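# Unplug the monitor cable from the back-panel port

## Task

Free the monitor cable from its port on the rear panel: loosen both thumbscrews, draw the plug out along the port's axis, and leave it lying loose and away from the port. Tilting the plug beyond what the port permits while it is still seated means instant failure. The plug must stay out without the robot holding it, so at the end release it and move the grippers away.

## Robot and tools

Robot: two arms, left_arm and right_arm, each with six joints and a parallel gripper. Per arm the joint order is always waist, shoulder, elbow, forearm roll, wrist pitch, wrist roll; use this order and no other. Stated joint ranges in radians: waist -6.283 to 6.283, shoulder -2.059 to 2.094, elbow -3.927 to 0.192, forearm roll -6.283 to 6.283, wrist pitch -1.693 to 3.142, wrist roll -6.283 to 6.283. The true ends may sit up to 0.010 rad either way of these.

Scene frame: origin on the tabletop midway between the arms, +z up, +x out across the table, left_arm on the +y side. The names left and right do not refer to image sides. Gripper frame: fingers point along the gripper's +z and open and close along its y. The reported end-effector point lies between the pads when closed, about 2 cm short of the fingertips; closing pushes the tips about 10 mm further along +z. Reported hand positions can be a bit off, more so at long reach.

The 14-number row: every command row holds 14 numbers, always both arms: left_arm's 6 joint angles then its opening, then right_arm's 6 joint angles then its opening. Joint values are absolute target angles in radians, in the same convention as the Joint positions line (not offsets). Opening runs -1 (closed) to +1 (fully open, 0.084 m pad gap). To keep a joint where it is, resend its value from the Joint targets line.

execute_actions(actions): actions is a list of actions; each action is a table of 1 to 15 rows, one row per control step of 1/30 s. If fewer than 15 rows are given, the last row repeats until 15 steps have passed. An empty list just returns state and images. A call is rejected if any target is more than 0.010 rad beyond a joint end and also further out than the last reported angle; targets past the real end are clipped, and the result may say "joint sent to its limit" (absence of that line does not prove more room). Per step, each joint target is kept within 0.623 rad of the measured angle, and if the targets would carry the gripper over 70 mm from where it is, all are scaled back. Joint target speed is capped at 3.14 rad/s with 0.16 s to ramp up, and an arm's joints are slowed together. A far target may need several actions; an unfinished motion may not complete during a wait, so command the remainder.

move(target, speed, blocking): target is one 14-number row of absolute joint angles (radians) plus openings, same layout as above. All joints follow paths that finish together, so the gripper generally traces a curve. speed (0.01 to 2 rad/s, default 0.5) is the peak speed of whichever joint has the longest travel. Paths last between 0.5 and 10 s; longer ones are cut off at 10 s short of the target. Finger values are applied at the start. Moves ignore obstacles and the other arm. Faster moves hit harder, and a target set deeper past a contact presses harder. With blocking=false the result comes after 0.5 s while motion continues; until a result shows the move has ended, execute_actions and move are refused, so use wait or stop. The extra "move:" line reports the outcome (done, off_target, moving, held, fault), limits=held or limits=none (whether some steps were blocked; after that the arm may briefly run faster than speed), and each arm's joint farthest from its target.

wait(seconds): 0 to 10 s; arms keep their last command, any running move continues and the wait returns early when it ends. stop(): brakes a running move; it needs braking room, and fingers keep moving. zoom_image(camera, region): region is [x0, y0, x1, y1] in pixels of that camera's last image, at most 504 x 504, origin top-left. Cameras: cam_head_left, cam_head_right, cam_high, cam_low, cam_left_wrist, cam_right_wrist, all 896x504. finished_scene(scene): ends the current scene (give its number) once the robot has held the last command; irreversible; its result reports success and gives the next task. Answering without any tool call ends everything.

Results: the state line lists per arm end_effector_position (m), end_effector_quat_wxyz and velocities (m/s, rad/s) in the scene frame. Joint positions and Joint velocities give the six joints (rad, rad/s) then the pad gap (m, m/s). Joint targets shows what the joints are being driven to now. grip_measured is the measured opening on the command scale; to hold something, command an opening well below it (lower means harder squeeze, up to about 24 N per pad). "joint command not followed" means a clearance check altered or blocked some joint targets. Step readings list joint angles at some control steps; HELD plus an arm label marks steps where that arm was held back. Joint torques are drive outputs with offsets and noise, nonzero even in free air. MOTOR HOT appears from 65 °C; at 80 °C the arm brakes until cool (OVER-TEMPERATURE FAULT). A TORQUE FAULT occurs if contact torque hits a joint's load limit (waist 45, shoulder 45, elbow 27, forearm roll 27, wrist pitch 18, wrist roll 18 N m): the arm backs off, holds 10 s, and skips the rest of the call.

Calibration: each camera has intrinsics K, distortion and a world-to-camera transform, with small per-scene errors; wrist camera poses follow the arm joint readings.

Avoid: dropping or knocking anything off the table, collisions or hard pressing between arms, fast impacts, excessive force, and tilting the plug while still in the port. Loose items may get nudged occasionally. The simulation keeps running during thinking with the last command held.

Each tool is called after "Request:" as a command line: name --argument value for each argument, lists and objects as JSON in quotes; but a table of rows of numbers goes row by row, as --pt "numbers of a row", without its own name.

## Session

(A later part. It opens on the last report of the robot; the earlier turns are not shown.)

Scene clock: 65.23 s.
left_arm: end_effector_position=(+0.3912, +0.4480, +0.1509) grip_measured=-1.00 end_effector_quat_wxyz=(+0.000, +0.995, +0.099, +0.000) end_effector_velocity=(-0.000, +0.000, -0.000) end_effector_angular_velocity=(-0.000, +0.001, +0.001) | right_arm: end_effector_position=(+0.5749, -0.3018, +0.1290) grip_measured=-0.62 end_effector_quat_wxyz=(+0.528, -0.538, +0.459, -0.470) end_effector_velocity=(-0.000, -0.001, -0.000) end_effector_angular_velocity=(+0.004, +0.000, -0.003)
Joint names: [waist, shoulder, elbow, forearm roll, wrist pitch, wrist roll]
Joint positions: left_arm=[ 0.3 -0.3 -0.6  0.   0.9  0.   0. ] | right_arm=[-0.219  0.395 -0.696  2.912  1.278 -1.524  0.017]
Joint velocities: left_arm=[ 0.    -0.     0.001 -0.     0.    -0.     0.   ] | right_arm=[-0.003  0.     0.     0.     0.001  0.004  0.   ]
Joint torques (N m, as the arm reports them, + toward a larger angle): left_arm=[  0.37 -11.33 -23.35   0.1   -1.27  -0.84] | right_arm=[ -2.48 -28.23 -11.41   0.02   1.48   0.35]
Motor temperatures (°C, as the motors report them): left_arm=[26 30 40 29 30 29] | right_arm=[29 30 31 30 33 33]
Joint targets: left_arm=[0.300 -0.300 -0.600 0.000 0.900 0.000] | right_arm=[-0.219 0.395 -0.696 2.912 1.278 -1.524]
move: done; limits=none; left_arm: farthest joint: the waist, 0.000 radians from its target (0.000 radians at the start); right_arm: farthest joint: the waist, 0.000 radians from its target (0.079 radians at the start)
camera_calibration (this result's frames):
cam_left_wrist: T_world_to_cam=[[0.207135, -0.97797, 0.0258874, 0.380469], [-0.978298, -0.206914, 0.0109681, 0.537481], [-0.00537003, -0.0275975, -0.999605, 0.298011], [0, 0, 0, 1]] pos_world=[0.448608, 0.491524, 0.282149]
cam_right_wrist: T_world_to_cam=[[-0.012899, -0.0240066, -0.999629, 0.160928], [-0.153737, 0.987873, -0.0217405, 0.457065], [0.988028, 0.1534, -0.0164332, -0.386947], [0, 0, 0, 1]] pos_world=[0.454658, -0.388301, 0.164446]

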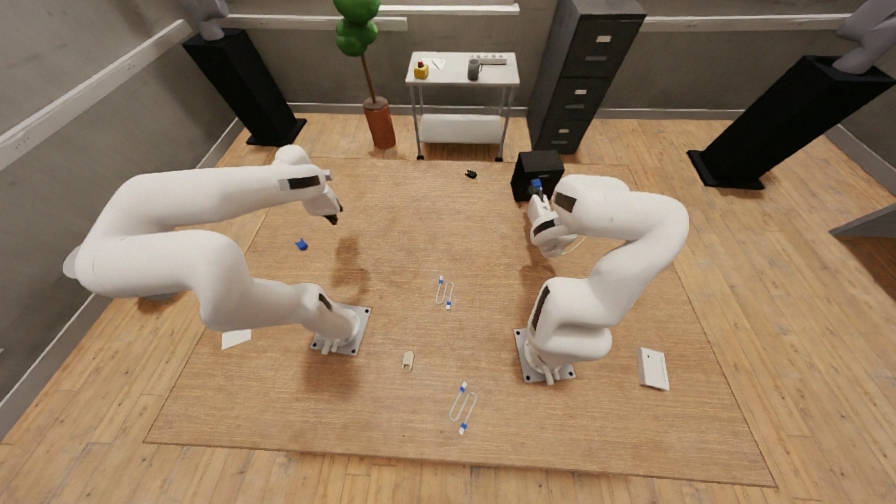

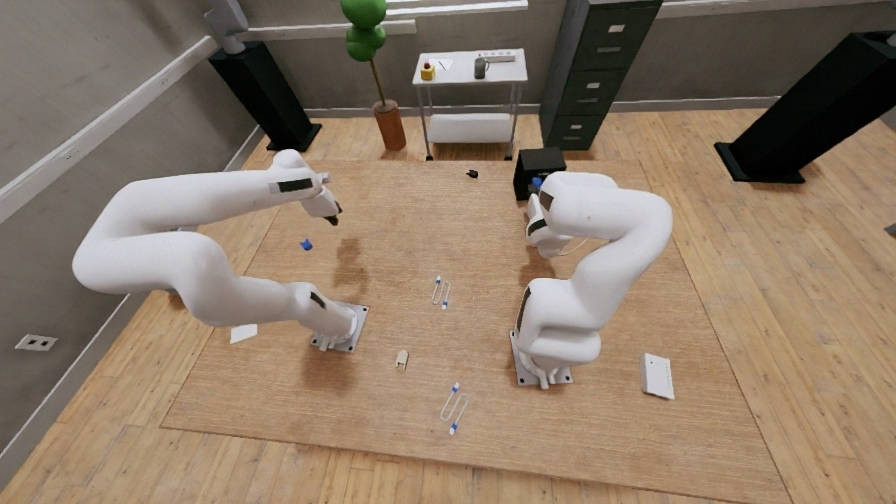

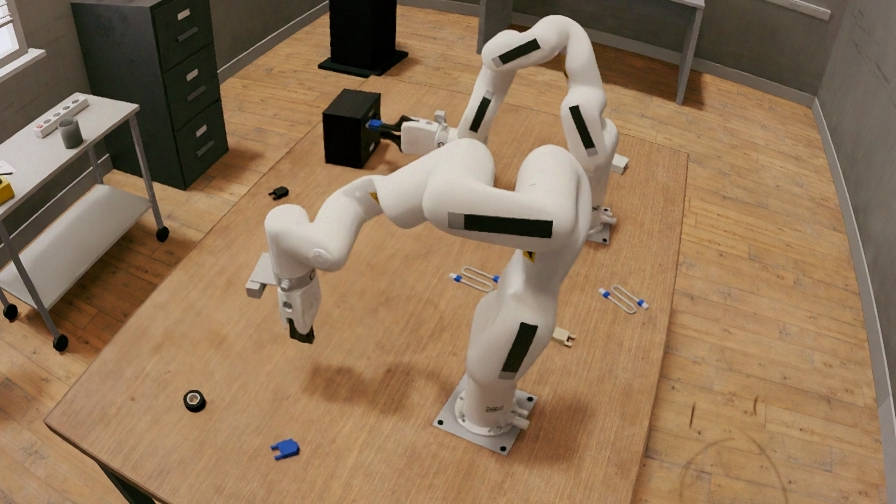

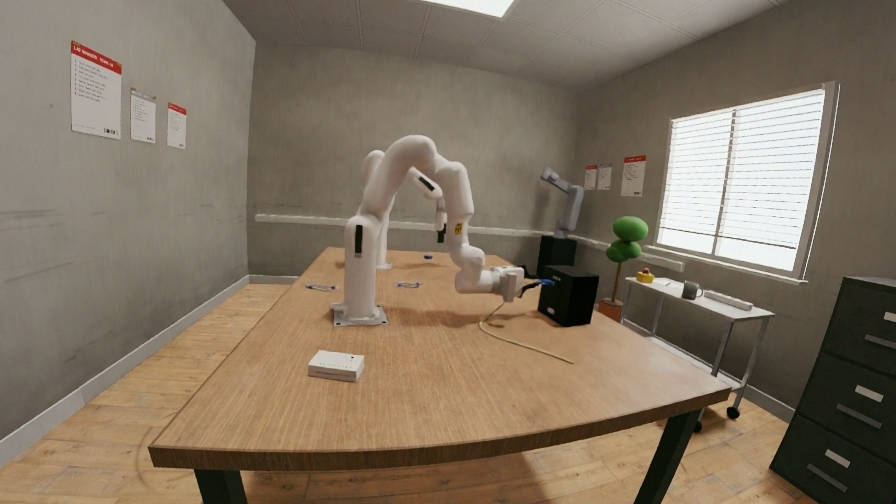

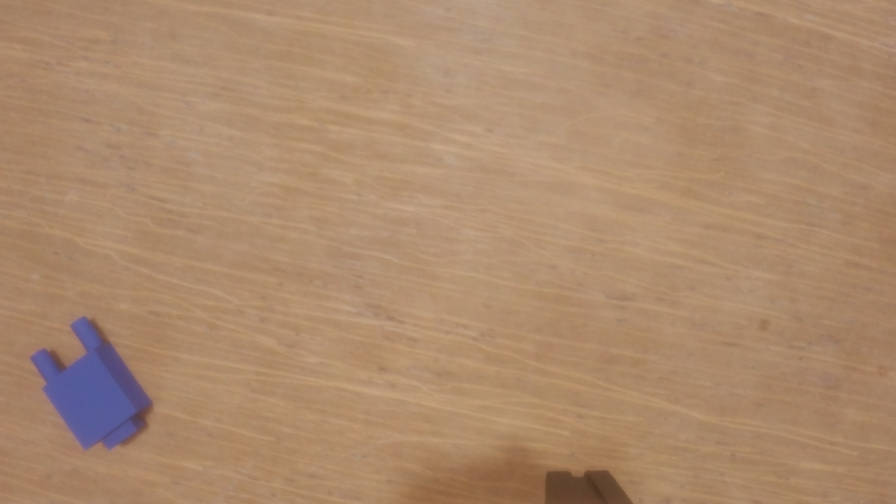

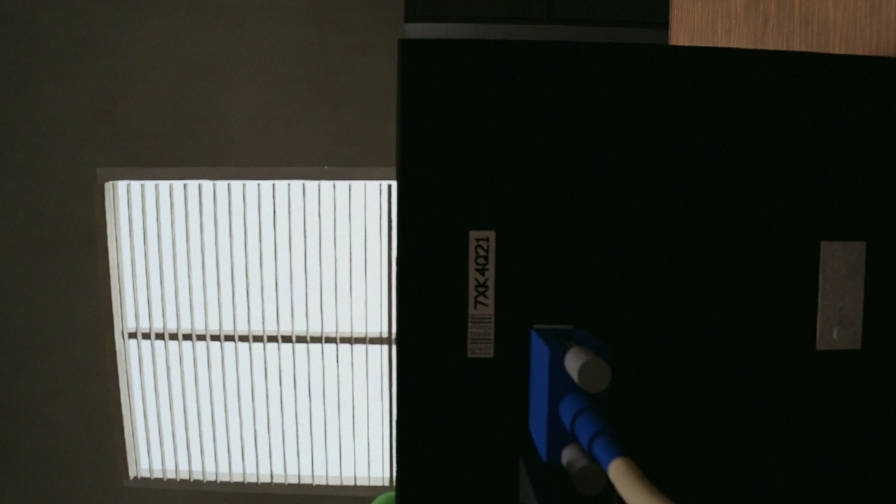

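Request:
execute_actions --actions '[[[0.3,-0.3,-0.6,0,0.9,0,-1,-0.2224,0.373,-0.6911,2.9116,1.2604,-0.904,-0.7]],[[0.3,-0.3,-0.6,0,0.9,0,-1,-0.2224,0.373,-0.6911,2.9116,1.2604,-0.904,-1]],[[0.3,-0.3,-0.6,0,0.9,0,-1,-0.22,0.3953,-0.6957,2.9116,1.2781,-1.504,-1]],[[0.3,-0.3,-0.6,0,0.9,0,-1,-0.2246,0.4176,-0.7003,2.9116,1.2958,-2.104,-1]],[[0.3,-0.3,-0.6,0,0.9,0,-1,-0.2246,0.4176,-0.7003,2.9116,1.2958,-2.104,-0.7]],[[0.3,-0.3,-0.6,0,0.9,0,-1,-0.22,0.3953,-0.6957,2.9116,1.2781,-1.504,-0.7]], [[0.3,-0.3,-0.6,0,0.9,0,-1,-0.2224,0.373,-0.6911,2.9116,1.2604,-0.904,-0.7]],[[0.3,-0.3,-0.6,0,0.9,0,-1,-0.2224,0.373,-0.6911,2.9116,1.2604,-0.904,-1]],[[0.3,-0.3,-0.6,0,0.9,0,-1,-0.22,0.3953,-0.6957,2.9116,1.2781,-1.504,-1]],[[0.3,-0.3,-0.6,0,0.9,0,-1,-0.2246,0.4176,-0.7003,2.9116,1.2958,-2.104,-1]],[[0.3,-0.3,-0.6,0,0.9,0,-1,-0.2246,0.4176,-0.7003,2.9116,1.2958,-2.104,-0.7]],[[0.3,-0.3,-0.6,0,0.9,0,-1,-0.22,0.3953,-0.6957,2.9116,1.2781,-1.504,-0.7]], [[0.3,-0.3,-0.6,0,0.9,0,-1,-0.2224,0.373,-0.6911,2.9116,1.2604,-0.904,-0.7]],[[0.3,-0.3,-0.6,0,0.9,0,-1,-0.2224,0.373,-0.6911,2.9116,1.2604,-0.904,-1]],[[0.3,-0.3,-0.6,0,0.9,0,-1,-0.22,0.3953,-0.6957,2.9116,1.2781,-1.504,-1]],[[0.3,-0.3,-0.6,0,0.9,0,-1,-0.2246,0.4176,-0.7003,2.9116,1.2958,-2.104,-1]],[[0.3,-0.3,-0.6,0,0.9,0,-1,-0.2246,0.4176,-0.7003,2.9116,1.2958,-2.104,-0.7]],[[0.3,-0.3,-0.6,0,0.9,0,-1,-0.22,0.3953,-0.6957,2.9116,1.2781,-1.504,-0.7]], [[0.3,-0.3,-0.6,0,0.9,0,-1,-0.2224,0.373,-0.6911,2.9116,1.2604,-0.904,-0.7]],[[0.3,-0.3,-0.6,0,0.9,0,-1,-0.2224,0.373,-0.6911,2.9116,1.2604,-0.904,-1]],[[0.3,-0.3,-0.6,0,0.9,0,-1,-0.22,0.3953,-0.6957,2.9116,1.2781,-1.504,-1]],[[0.3,-0.3,-0.6,0,0.9,0,-1,-0.2246,0.4176,-0.7003,2.9116,1.2958,-2.104,-1]],[[0.3,-0.3,-0.6,0,0.9,0,-1,-0.2246,0.4176,-0.7003,2.9116,1.2958,-2.104,-0.7]],[[0.3,-0.3,-0.6,0,0.9,0,-1,-0.22,0.3953,-0.6957,2.9116,1.2781,-1.504,-0.7]], [[0.3,-0.3,-0.6,0,0.9,0,-1,-0.2224,0.373,-0.6911,2.9116,1.2604,-0.904,-0.7]],[[0.3,-0.3,-0.6,0,0.9,0,-1,-0.2224,0.373,-0.6911,2.9116,1.2604,-0.904,-1]],[[0.3,-0.3,-0.6,0,0.9,0,-1,-0.22,0.3953,-0.6957,2.9116,1.2781,-1.504,-1]],[[0.3,-0.3,-0.6,0,0.9,0,-1,-0.2246,0.4176,-0.7003,2.9116,1.2958,-2.104,-1]],[[0.3,-0.3,-0.6,0,0.9,0,-1,-0.2246,0.4176,-0.7003,2.9116,1.2958,-2.104,-0.7]],[[0.3,-0.3,-0.6,0,0.9,0,-1,-0.22,0.3953,-0.6957,2.9116,1.2781,-1.504,-0.7]], [[0.3,-0.3,-0.6,0,0.9,0,-1,-0.2224,0.373,-0.6911,2.9116,1.2604,-0.904,-0.7]],[[0.3,-0.3,-0.6,0,0.9,0,-1,-0.2224,0.373,-0.6911,2.9116,1.2604,-0.904,-1]],[[0.3,-0.3,-0.6,0,0.9,0,-1,-0.22,0.3953,-0.6957,2.9116,1.2781,-1.504,-1]],[[0.3,-0.3,-0.6,0,0.9,0,-1,-0.2246,0.4176,-0.7003,2.9116,1.2958,-2.104,-1]],[[0.3,-0.3,-0.6,0,0.9,0,-1,-0.2246,0.4176,-0.7003,2.9116,1.2958,-2.104,-0.7]],[[0.3,-0.3,-0.6,0,0.9,0,-1,-0.22,0.3953,-0.6957,2.9116,1.2781,-1.504,-0.7]], [[0.3,-0.3,-0.6,0,0.9,0,-1,-0.2224,0.373,-0.6911,2.9116,1.2604,-0.904,-0.7]],[[0.3,-0.3,-0.6,0,0.9,0,-1,-0.2224,0.373,-0.6911,2.9116,1.2604,-0.904,-1]],[[0.3,-0.3,-0.6,0,0.9,0,-1,-0.22,0.3953,-0.6957,2.9116,1.2781,-1.504,-1]],[[0.3,-0.3,-0.6,0,0.9,0,-1,-0.2246,0.4176,-0.7003,2.9116,1.2958,-2.104,-1]],[[0.3,-0.3,-0.6,0,0.9,0,-1,-0.2246,0.4176,-0.7003,2.9116,1.2958,-2.104,-0.7]],[[0.3,-0.3,-0.6,0,0.9,0,-1,-0.22,0.3953,-0.6957,2.9116,1.2781,-1.504,-0.7]], [[0.3,-0.3,-0.6,0,0.9,0,-1,-0.2224,0.373,-0.6911,2.9116,1.2604,-0.904,-0.7]],[[0.3,-0.3,-0.6,0,0.9,0,-1,-0.2224,0.373,-0.6911,2.9116,1.2604,-0.904,-1]],[[0.3,-0.3,-0.6,0,0.9,0,-1,-0.22,0.3953,-0.6957,2.9116,1.2781,-1.504,-1]],[[0.3,-0.3,-0.6,0,0.9,0,-1,-0.2246,0.4176,-0.7003,2.9116,1.2958,-2.104,-1]],[[0.3,-0.3,-0.6,0,0.9,0,-1,-0.2246,0.4176,-0.7003,2.9116,1.2958,-2.104,-0.7]],[[0.3,-0.3,-0.6,0,0.9,0,-1,-0.22,0.3953,-0.6957,2.9116,1.2781,-1.504,-0.7]], [[0.3,-0.3,-0.6,0,0.9,0,-1,-0.2224,0.373,-0.6911,2.9116,1.2604,-0.904,-0.7]],[[0.3,-0.3,-0.6,0,0.9,0,-1,-0.2224,0.373,-0.6911,2.9116,1.2604,-0.904,-1]],[[0.3,-0.3,-0.6,0,0.9,0,-1,-0.22,0.3953,-0.6957,2.9116,1.2781,-1.504,-1]],[[0.3,-0.3,-0.6,0,0.9,0,-1,-0.2246,0.4176,-0.7003,2.9116,1.2958,-2.104,-1]],[[0.3,-0.3,-0.6,0,0.9,0,-1,-0.2246,0.4176,-0.7003,2.9116,1.2958,-2.104,-0.7]],[[0.3,-0.3,-0.6,0,0.9,0,-1,-0.22,0.3953,-0.6957,2.9116,1.2781,-1.504,-0.7]], [[0.3,-0.3,-0.6,0,0.9,0,-1,-0.2224,0.373,-0.6911,2.9116,1.2604,-0.904,-0.7]],[[0.3,-0.3,-0.6,0,0.9,0,-1,-0.2224,0.373,-0.6911,2.9116,1.2604,-0.904,-1]],[[0.3,-0.3,-0.6,0,0.9,0,-1,-0.22,0.3953,-0.6957,2.9116,1.2781,-1.504,-1]],[[0.3,-0.3,-0.6,0,0.9,0,-1,-0.2246,0.4176,-0.7003,2.9116,1.2958,-2.104,-1]],[[0.3,-0.3,-0.6,0,0.9,0,-1,-0.2246,0.4176,-0.7003,2.9116,1.2958,-2.104,-0.7]],[[0.3,-0.3,-0.6,0,0.9,0,-1,-0.22,0.3953,-0.6957,2.9116,1.2781,-1.504,-0.7]], [[0.3,-0.3,-0.6,0,0.9,0,-1,-0.2224,0.373,-0.6911,2.9116,1.2604,-0.904,-0.7]],[[0.3,-0.3,-0.6,0,0.9,0,-1,-0.2224,0.373,-0.6911,2.9116,1.2604,-0.904,-1]],[[0.3,-0.3,-0.6,0,0.9,0,-1,-0.22,0.3953,-0.6957,2.9116,1.2781,-1.504,-1]],[[0.3,-0.3,-0.6,0,0.9,0,-1,-0.2246,0.4176,-0.7003,2.9116,1.2958,-2.104,-1]],[[0.3,-0.3,-0.6,0,0.9,0,-1,-0.2246,0.4176,-0.7003,2.9116,1.2958,-2.104,-0.7]],[[0.3,-0.3,-0.6,0,0.9,0,-1,-0.219,0.3953,-0.6957,2.9116,1.2781,-1.504,-0.6]]]'

Request:
zoom_image --camera "cam_right_wrist" --region '[400,250,760,504]'

Scene clock: 178.73 s.
left_arm: end_effector_position=(+0.3912, +0.4480, +0.1509) grip_measured=-1.00 end_effector_quat_wxyz=(+0.000, +0.995, +0.099, +0.000) end_effector_velocity=(+0.000, -0.000, +0.000) end_effector_angular_velocity=(+0.000, -0.002, -0.001) | right_arm: end_effector_position=(+0.5749, -0.3022, +0.1289) grip_measured=-0.62 end_effector_quat_wxyz=(+0.528, -0.538, +0.459, -0.470) end_effector_velocity=(-0.001, +0.001, -0.000) end_effector_angular_velocity=(+0.220, +0.036, +0.001)
Joint names: [waist, shoulder, elbow, forearm roll, wrist pitch, wrist roll]
Joint positions: left_arm=[ 0.3 -0.3 -0.6 -0.   0.9 -0.   0. ] | right_arm=[-0.219  0.396 -0.696  2.912  1.279 -1.524  0.017]
Joint velocities: left_arm=[-0.001 -0.001  0.     0.    -0.001 -0.     0.   ] | right_arm=[ 0.001 -0.005  0.004 -0.    -0.007  0.223 -0.   ]
Joint torques (N m, as the arm reports them, + toward a larger angle): left_arm=[  0.39 -11.34 -23.31   0.42  -1.32  -0.7 ] | right_arm=[ -2.21 -28.28 -11.32   0.01   1.7    0.07]
Motor temperatures (°C, as the motors report them): left_arm=[26 30 40 29 30 29] | right_arm=[29 30 31 30 33 33]
Joint targets: left_arm=[0.300 -0.300 -0.600 0.000 0.900 0.000] | right_arm=[-0.219 0.395 -0.696 2.912 1.278 -1.504]
Step readings (joint positions; steps 1 to 15: 1st action; 16 to 30: 2nd action; 31 to 45: 3rd action; 46 to 60: 4th action; 61 to 75: 5th action; 76 to 90: 6th action; 91 to 105: 7th action; 106 to 120: 8th action; 121 to 135: 9th action; 136 to 150: 10th action; 151 to 165: 11th action; 166 to 180: 12th action; 181 to 195: 13th action):
0: left_arm=[0.300 -0.300 -0.600 -0.000 0.900 0.000] | right_arm=[-0.219 0.395 -0.696 2.912 1.278 -1.524]
1: left_arm=[0.300 -0.300 -0.600 0.000 0.900 0.000] | right_arm=[-0.219 0.395 -0.696 2.912 1.278 -1.523]
2: left_arm=[0.300 -0.300 -0.600 -0.000 0.900 0.000] | right_arm=[-0.219 0.395 -0.696 2.912 1.278 -1.517]
4: left_arm=[0.300 -0.300 -0.600 0.000 0.900 -0.000] | right_arm=[-0.219 0.393 -0.695 2.912 1.276 -1.466]
8: left_arm=[0.300 -0.300 -0.600 -0.000 0.900 0.000] | right_arm=[-0.221 0.383 -0.693 2.912 1.269 -1.190]
15: left_arm=[0.300 -0.300 -0.600 -0.000 0.900 0.000] | right_arm=[-0.222 0.374 -0.691 2.912 1.261 -0.926]
16: left_arm=[0.300 -0.300 -0.600 0.000 0.900 0.000] | right_arm=[-0.222 0.373 -0.691 2.912 1.261 -0.919]
17: left_arm=[0.300 -0.300 -0.600 0.000 0.900 -0.000] | right_arm=[-0.223 0.373 -0.691 2.912 1.261 -0.914]
19: left_arm=[0.300 -0.300 -0.600 -0.000 0.900 0.000] | right_arm=[-0.223 0.373 -0.691 2.912 1.261 -0.909]
23: left_arm=[0.300 -0.300 -0.600 -0.000 0.900 -0.000] | right_arm=[-0.223 0.373 -0.691 2.912 1.261 -0.905]
30: left_arm=[0.300 -0.300 -0.600 0.000 0.900 0.000] | right_arm=[-0.223 0.373 -0.691 2.912 1.261 -0.904]
31: left_arm=[0.300 -0.300 -0.600 0.000 0.900 -0.000] | right_arm=[-0.223 0.373 -0.691 2.912 1.261 -0.905]
32: left_arm=[0.300 -0.300 -0.600 -0.000 0.900 -0.000] | right_arm=[-0.223 0.373 -0.691 2.912 1.261 -0.911]
34: left_arm=[0.300 -0.300 -0.600 -0.000 0.900 -0.000] | right_arm=[-0.222 0.375 -0.691 2.912 1.262 -0.962]
38: left_arm=[0.300 -0.300 -0.600 -0.000 0.900 -0.000] | right_arm=[-0.221 0.385 -0.693 2.911 1.271 -1.236]
45: left_arm=[0.300 -0.300 -0.600 0.000 0.900 0.000] | right_arm=[-0.220 0.395 -0.695 2.912 1.277 -1.484]
46: left_arm=[0.300 -0.300 -0.600 0.000 0.900 0.000] | right_arm=[-0.220 0.395 -0.695 2.912 1.278 -1.491]
47: left_arm=[0.300 -0.300 -0.600 -0.000 0.900 0.000] | right_arm=[-0.220 0.395 -0.695 2.912 1.278 -1.502]
49: left_arm=[0.300 -0.300 -0.600 0.000 0.900 0.000] | right_arm=[-0.220 0.397 -0.696 2.912 1.279 -1.557]
53: left_arm=[0.300 -0.300 -0.600 -0.000 0.900 -0.000] | right_arm=[-0.222 0.408 -0.698 2.911 1.287 -1.834]
60: left_arm=[0.300 -0.300 -0.600 0.000 0.900 -0.000] | right_arm=[-0.225 0.417 -0.701 2.912 1.295 -2.084]
61: left_arm=[0.300 -0.300 -0.600 0.000 0.900 -0.000] | right_arm=[-0.225 0.417 -0.701 2.912 1.295 -2.090]
62: left_arm=[0.300 -0.300 -0.600 -0.000 0.900 -0.000] | right_arm=[-0.225 0.418 -0.701 2.912 1.295 -2.094]
64: left_arm=[0.300 -0.300 -0.600 -0.000 0.900 -0.000] | right_arm=[-0.224 0.418 -0.701 2.912 1.295 -2.099]
68: left_arm=[0.300 -0.300 -0.600 -0.000 0.900 0.000] | right_arm=[-0.224 0.418 -0.700 2.912 1.296 -2.103]
75: left_arm=[0.300 -0.300 -0.600 0.000 0.900 -0.000] | right_arm=[-0.225 0.418 -0.700 2.912 1.296 -2.104]
76: left_arm=[0.300 -0.300 -0.600 -0.000 0.900 -0.000] | right_arm=[-0.225 0.418 -0.700 2.912 1.296 -2.103]
77: left_arm=[0.300 -0.300 -0.600 -0.000 0.900 -0.000] | right_arm=[-0.225 0.417 -0.700 2.912 1.296 -2.097]
79: left_arm=[0.300 -0.300 -0.600 -0.000 0.900 0.000] | right_arm=[-0.224 0.416 -0.700 2.912 1.294 -2.046]
83: left_arm=[0.300 -0.300 -0.600 0.000 0.900 -0.000] | right_arm=[-0.222 0.405 -0.698 2.912 1.286 -1.772]
90: left_arm=[0.300 -0.300 -0.600 -0.000 0.900 -0.000] | right_arm=[-0.220 0.396 -0.696 2.912 1.279 -1.524]
91: left_arm=[0.300 -0.300 -0.600 0.000 0.900 -0.000] | right_arm=[-0.220 0.396 -0.696 2.912 1.279 -1.517]
92: left_arm=[0.300 -0.300 -0.600 -0.000 0.900 0.000] | right_arm=[-0.220 0.395 -0.696 2.912 1.278 -1.506]
94: left_arm=[0.300 -0.300 -0.600 0.000 0.900 -0.000] | right_arm=[-0.220 0.394 -0.695 2.912 1.277 -1.451]
98: left_arm=[0.300 -0.300 -0.600 -0.000 0.900 -0.000] | right_arm=[-0.221 0.383 -0.693 2.912 1.268 -1.174]
105: left_arm=[0.300 -0.300 -0.600 -0.000 0.900 0.000] | right_arm=[-0.222 0.374 -0.691 2.912 1.261 -0.924]
106: left_arm=[0.300 -0.300 -0.600 0.000 0.900 0.000] | right_arm=[-0.222 0.374 -0.691 2.912 1.261 -0.918]
107: left_arm=[0.300 -0.300 -0.600 0.000 0.900 -0.000] | right_arm=[-0.223 0.373 -0.691 2.912 1.261 -0.914]
109: left_arm=[0.300 -0.300 -0.600 0.000 0.900 -0.000] | right_arm=[-0.223 0.373 -0.691 2.912 1.261 -0.909]
113: left_arm=[0.300 -0.300 -0.600 0.000 0.900 0.000] | right_arm=[-0.223 0.373 -0.691 2.912 1.261 -0.905]
120: left_arm=[0.300 -0.300 -0.600 -0.000 0.900 -0.000] | right_arm=[-0.223 0.373 -0.691 2.912 1.260 -0.904]
121: left_arm=[0.300 -0.300 -0.600 -0.000 0.900 -0.000] | right_arm=[-0.223 0.373 -0.691 2.912 1.260 -0.905]
122: left_arm=[0.300 -0.300 -0.600 0.000 0.900 -0.000] | right_arm=[-0.222 0.373 -0.691 2.912 1.261 -0.911]
124: left_arm=[0.300 -0.300 -0.600 -0.000 0.900 0.000] | right_arm=[-0.222 0.375 -0.691 2.912 1.262 -0.962]
128: left_arm=[0.300 -0.300 -0.600 -0.000 0.900 -0.000] | right_arm=[-0.221 0.385 -0.693 2.911 1.270 -1.236]
135: left_arm=[0.300 -0.300 -0.600 -0.000 0.900 0.000] | right_arm=[-0.220 0.395 -0.695 2.912 1.277 -1.484]
136: left_arm=[0.300 -0.300 -0.600 0.000 0.900 0.000] | right_arm=[-0.220 0.395 -0.695 2.912 1.278 -1.491]
137: left_arm=[0.300 -0.300 -0.600 -0.000 0.900 -0.000] | right_arm=[-0.220 0.395 -0.695 2.912 1.278 -1.502]
139: left_arm=[0.300 -0.300 -0.600 -0.000 0.900 -0.000] | right_arm=[-0.221 0.397 -0.696 2.912 1.279 -1.557]
143: left_arm=[0.300 -0.300 -0.600 -0.000 0.900 -0.000] | right_arm=[-0.222 0.408 -0.698 2.911 1.288 -1.834]
150: left_arm=[0.300 -0.300 -0.600 0.000 0.900 -0.000] | right_arm=[-0.225 0.417 -0.700 2.912 1.295 -2.084]
151: left_arm=[0.300 -0.300 -0.600 -0.000 0.900 -0.000] | right_arm=[-0.225 0.417 -0.700 2.912 1.295 -2.090]
152: left_arm=[0.300 -0.300 -0.600 0.000 0.900 -0.000] | right_arm=[-0.224 0.417 -0.701 2.912 1.295 -2.094]
154: left_arm=[0.300 -0.300 -0.600 0.000 0.900 0.000] | right_arm=[-0.224 0.418 -0.701 2.911 1.296 -2.099]
158: left_arm=[0.300 -0.300 -0.600 -0.000 0.900 0.000] | right_arm=[-0.224 0.418 -0.701 2.911 1.296 -2.103]
165: left_arm=[0.300 -0.300 -0.600 -0.000 0.900 -0.000] | right_arm=[-0.225 0.418 -0.700 2.912 1.296 -2.104]
166: left_arm=[0.300 -0.300 -0.600 0.000 0.900 -0.000] | right_arm=[-0.225 0.418 -0.700 2.912 1.296 -2.103]
167: left_arm=[0.300 -0.300 -0.600 0.000 0.900 -0.000] | right_arm=[-0.224 0.417 -0.700 2.912 1.296 -2.097]
169: left_arm=[0.300 -0.300 -0.600 0.000 0.900 -0.000] | right_arm=[-0.224 0.416 -0.700 2.912 1.294 -2.046]
173: left_arm=[0.300 -0.300 -0.600 -0.000 0.900 -0.000] | right_arm=[-0.222 0.405 -0.698 2.912 1.286 -1.772]
180: left_arm=[0.300 -0.300 -0.600 -0.000 0.900 -0.000] | right_arm=[-0.220 0.396 -0.696 2.912 1.279 -1.524]
181: left_arm=[0.300 -0.300 -0.600 -0.000 0.900 -0.000] | right_arm=[-0.220 0.396 -0.696 2.912 1.279 -1.517]
182: left_arm=[0.300 -0.300 -0.600 -0.000 0.900 -0.000] | right_arm=[-0.220 0.395 -0.696 2.912 1.278 -1.506]
184: left_arm=[0.300 -0.300 -0.600 -0.000 0.900 -0.000] | right_arm=[-0.220 0.394 -0.695 2.912 1.277 -1.451]
Lines left out of this list: 267.
camera_calibration (this result's frames):
cam_left_wrist: T_world_to_cam=[[0.207136, -0.97797, 0.0258874, 0.380469], [-0.978297, -0.206915, 0.0109682, 0.537481], [-0.00537006, -0.0275975, -0.999605, 0.298011], [0, 0, 0, 1]] pos_world=[0.448608, 0.491524, 0.282149]
cam_right_wrist: T_world_to_cam=[[-0.0127254, -0.0237573, -0.999637, 0.160783], [-0.1531, 0.987976, -0.0215312, 0.457061], [0.988129, 0.15277, -0.0162097, -0.387208], [0, 0, 0, 1]] pos_world=[0.454634, -0.388592, 0.164289]

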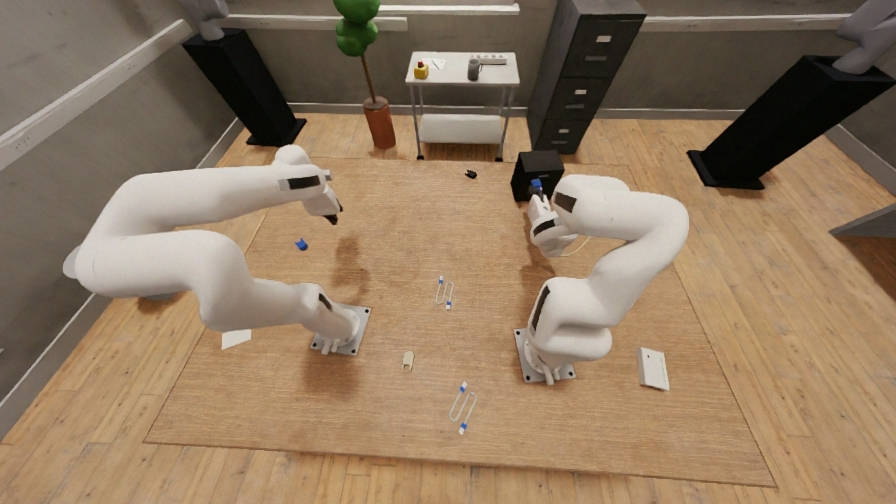

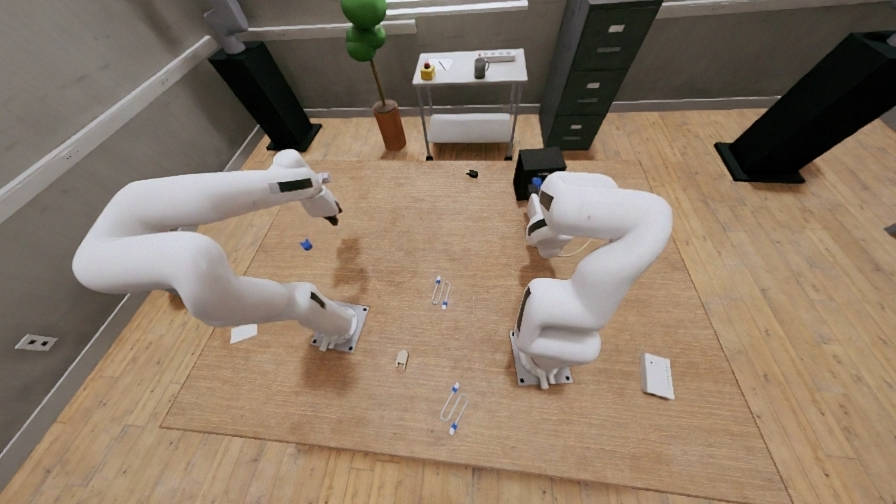

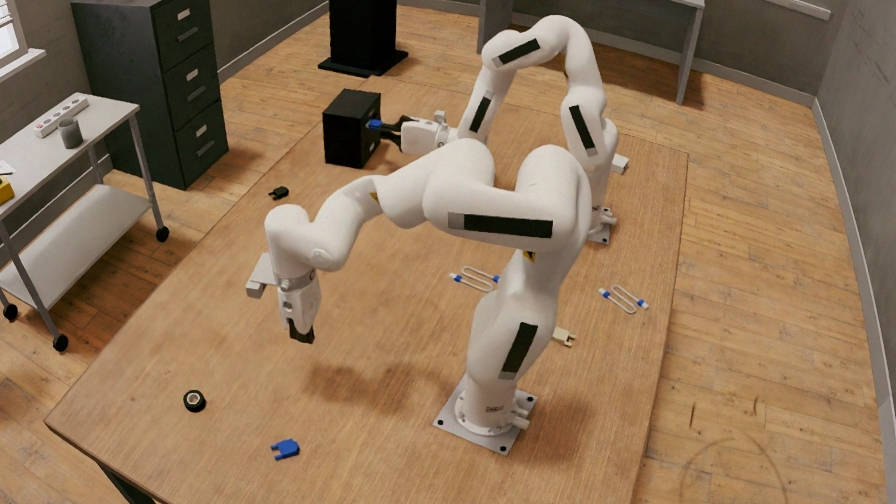

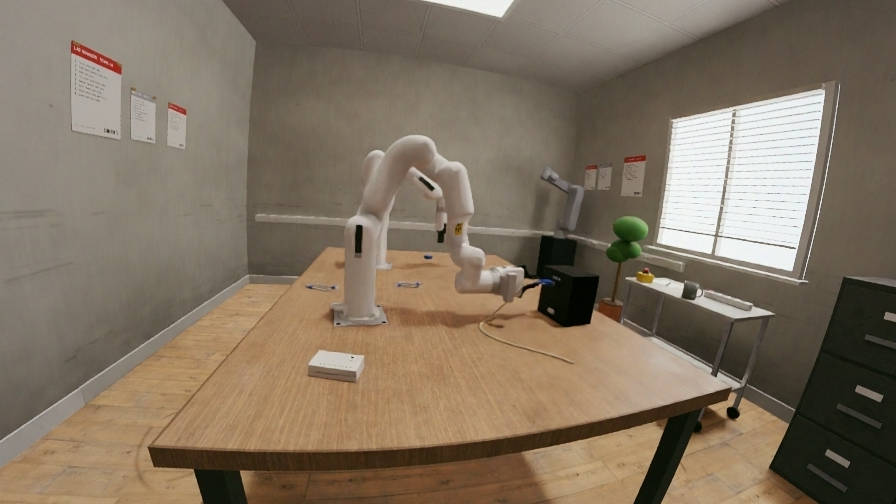

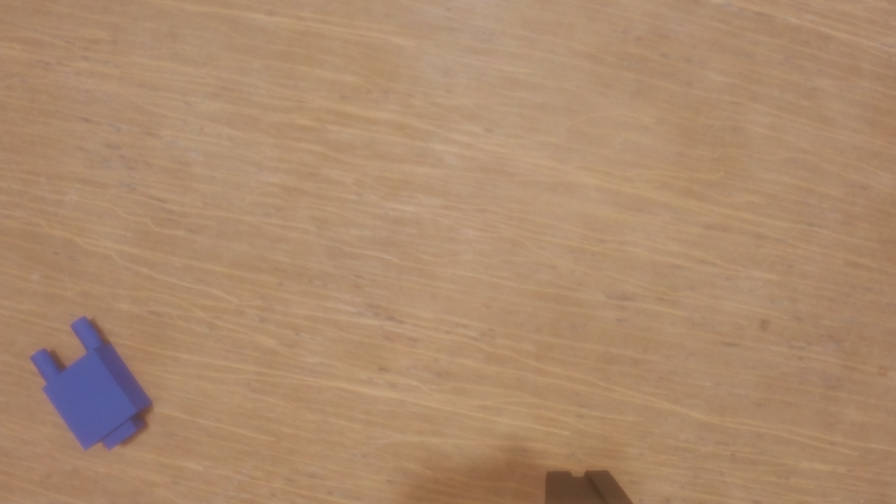

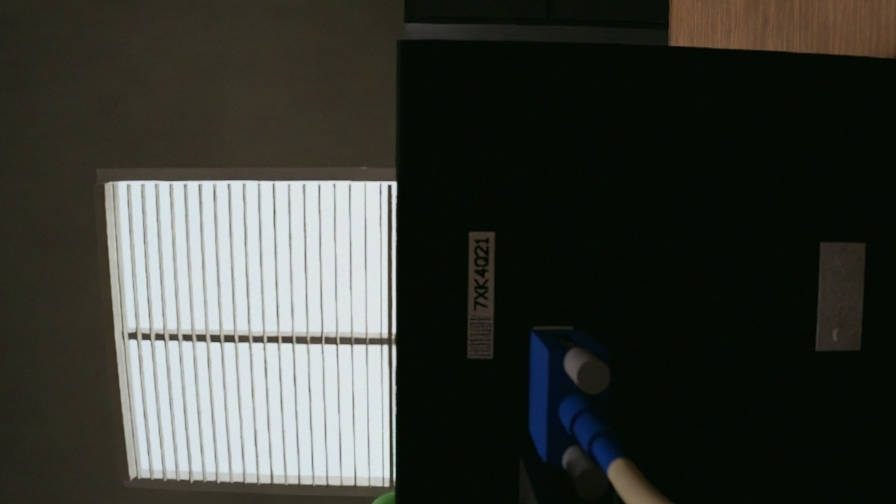

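Region (400, 250, 760, 504) of cam_right_wrist's 896x504 image, scaled by 1.400, with more detail than that image has; it fills the top 356 rows of this view, and the rest is white.

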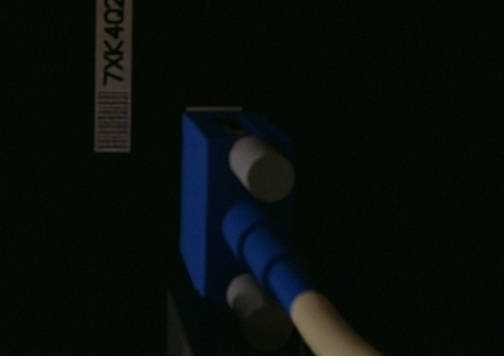

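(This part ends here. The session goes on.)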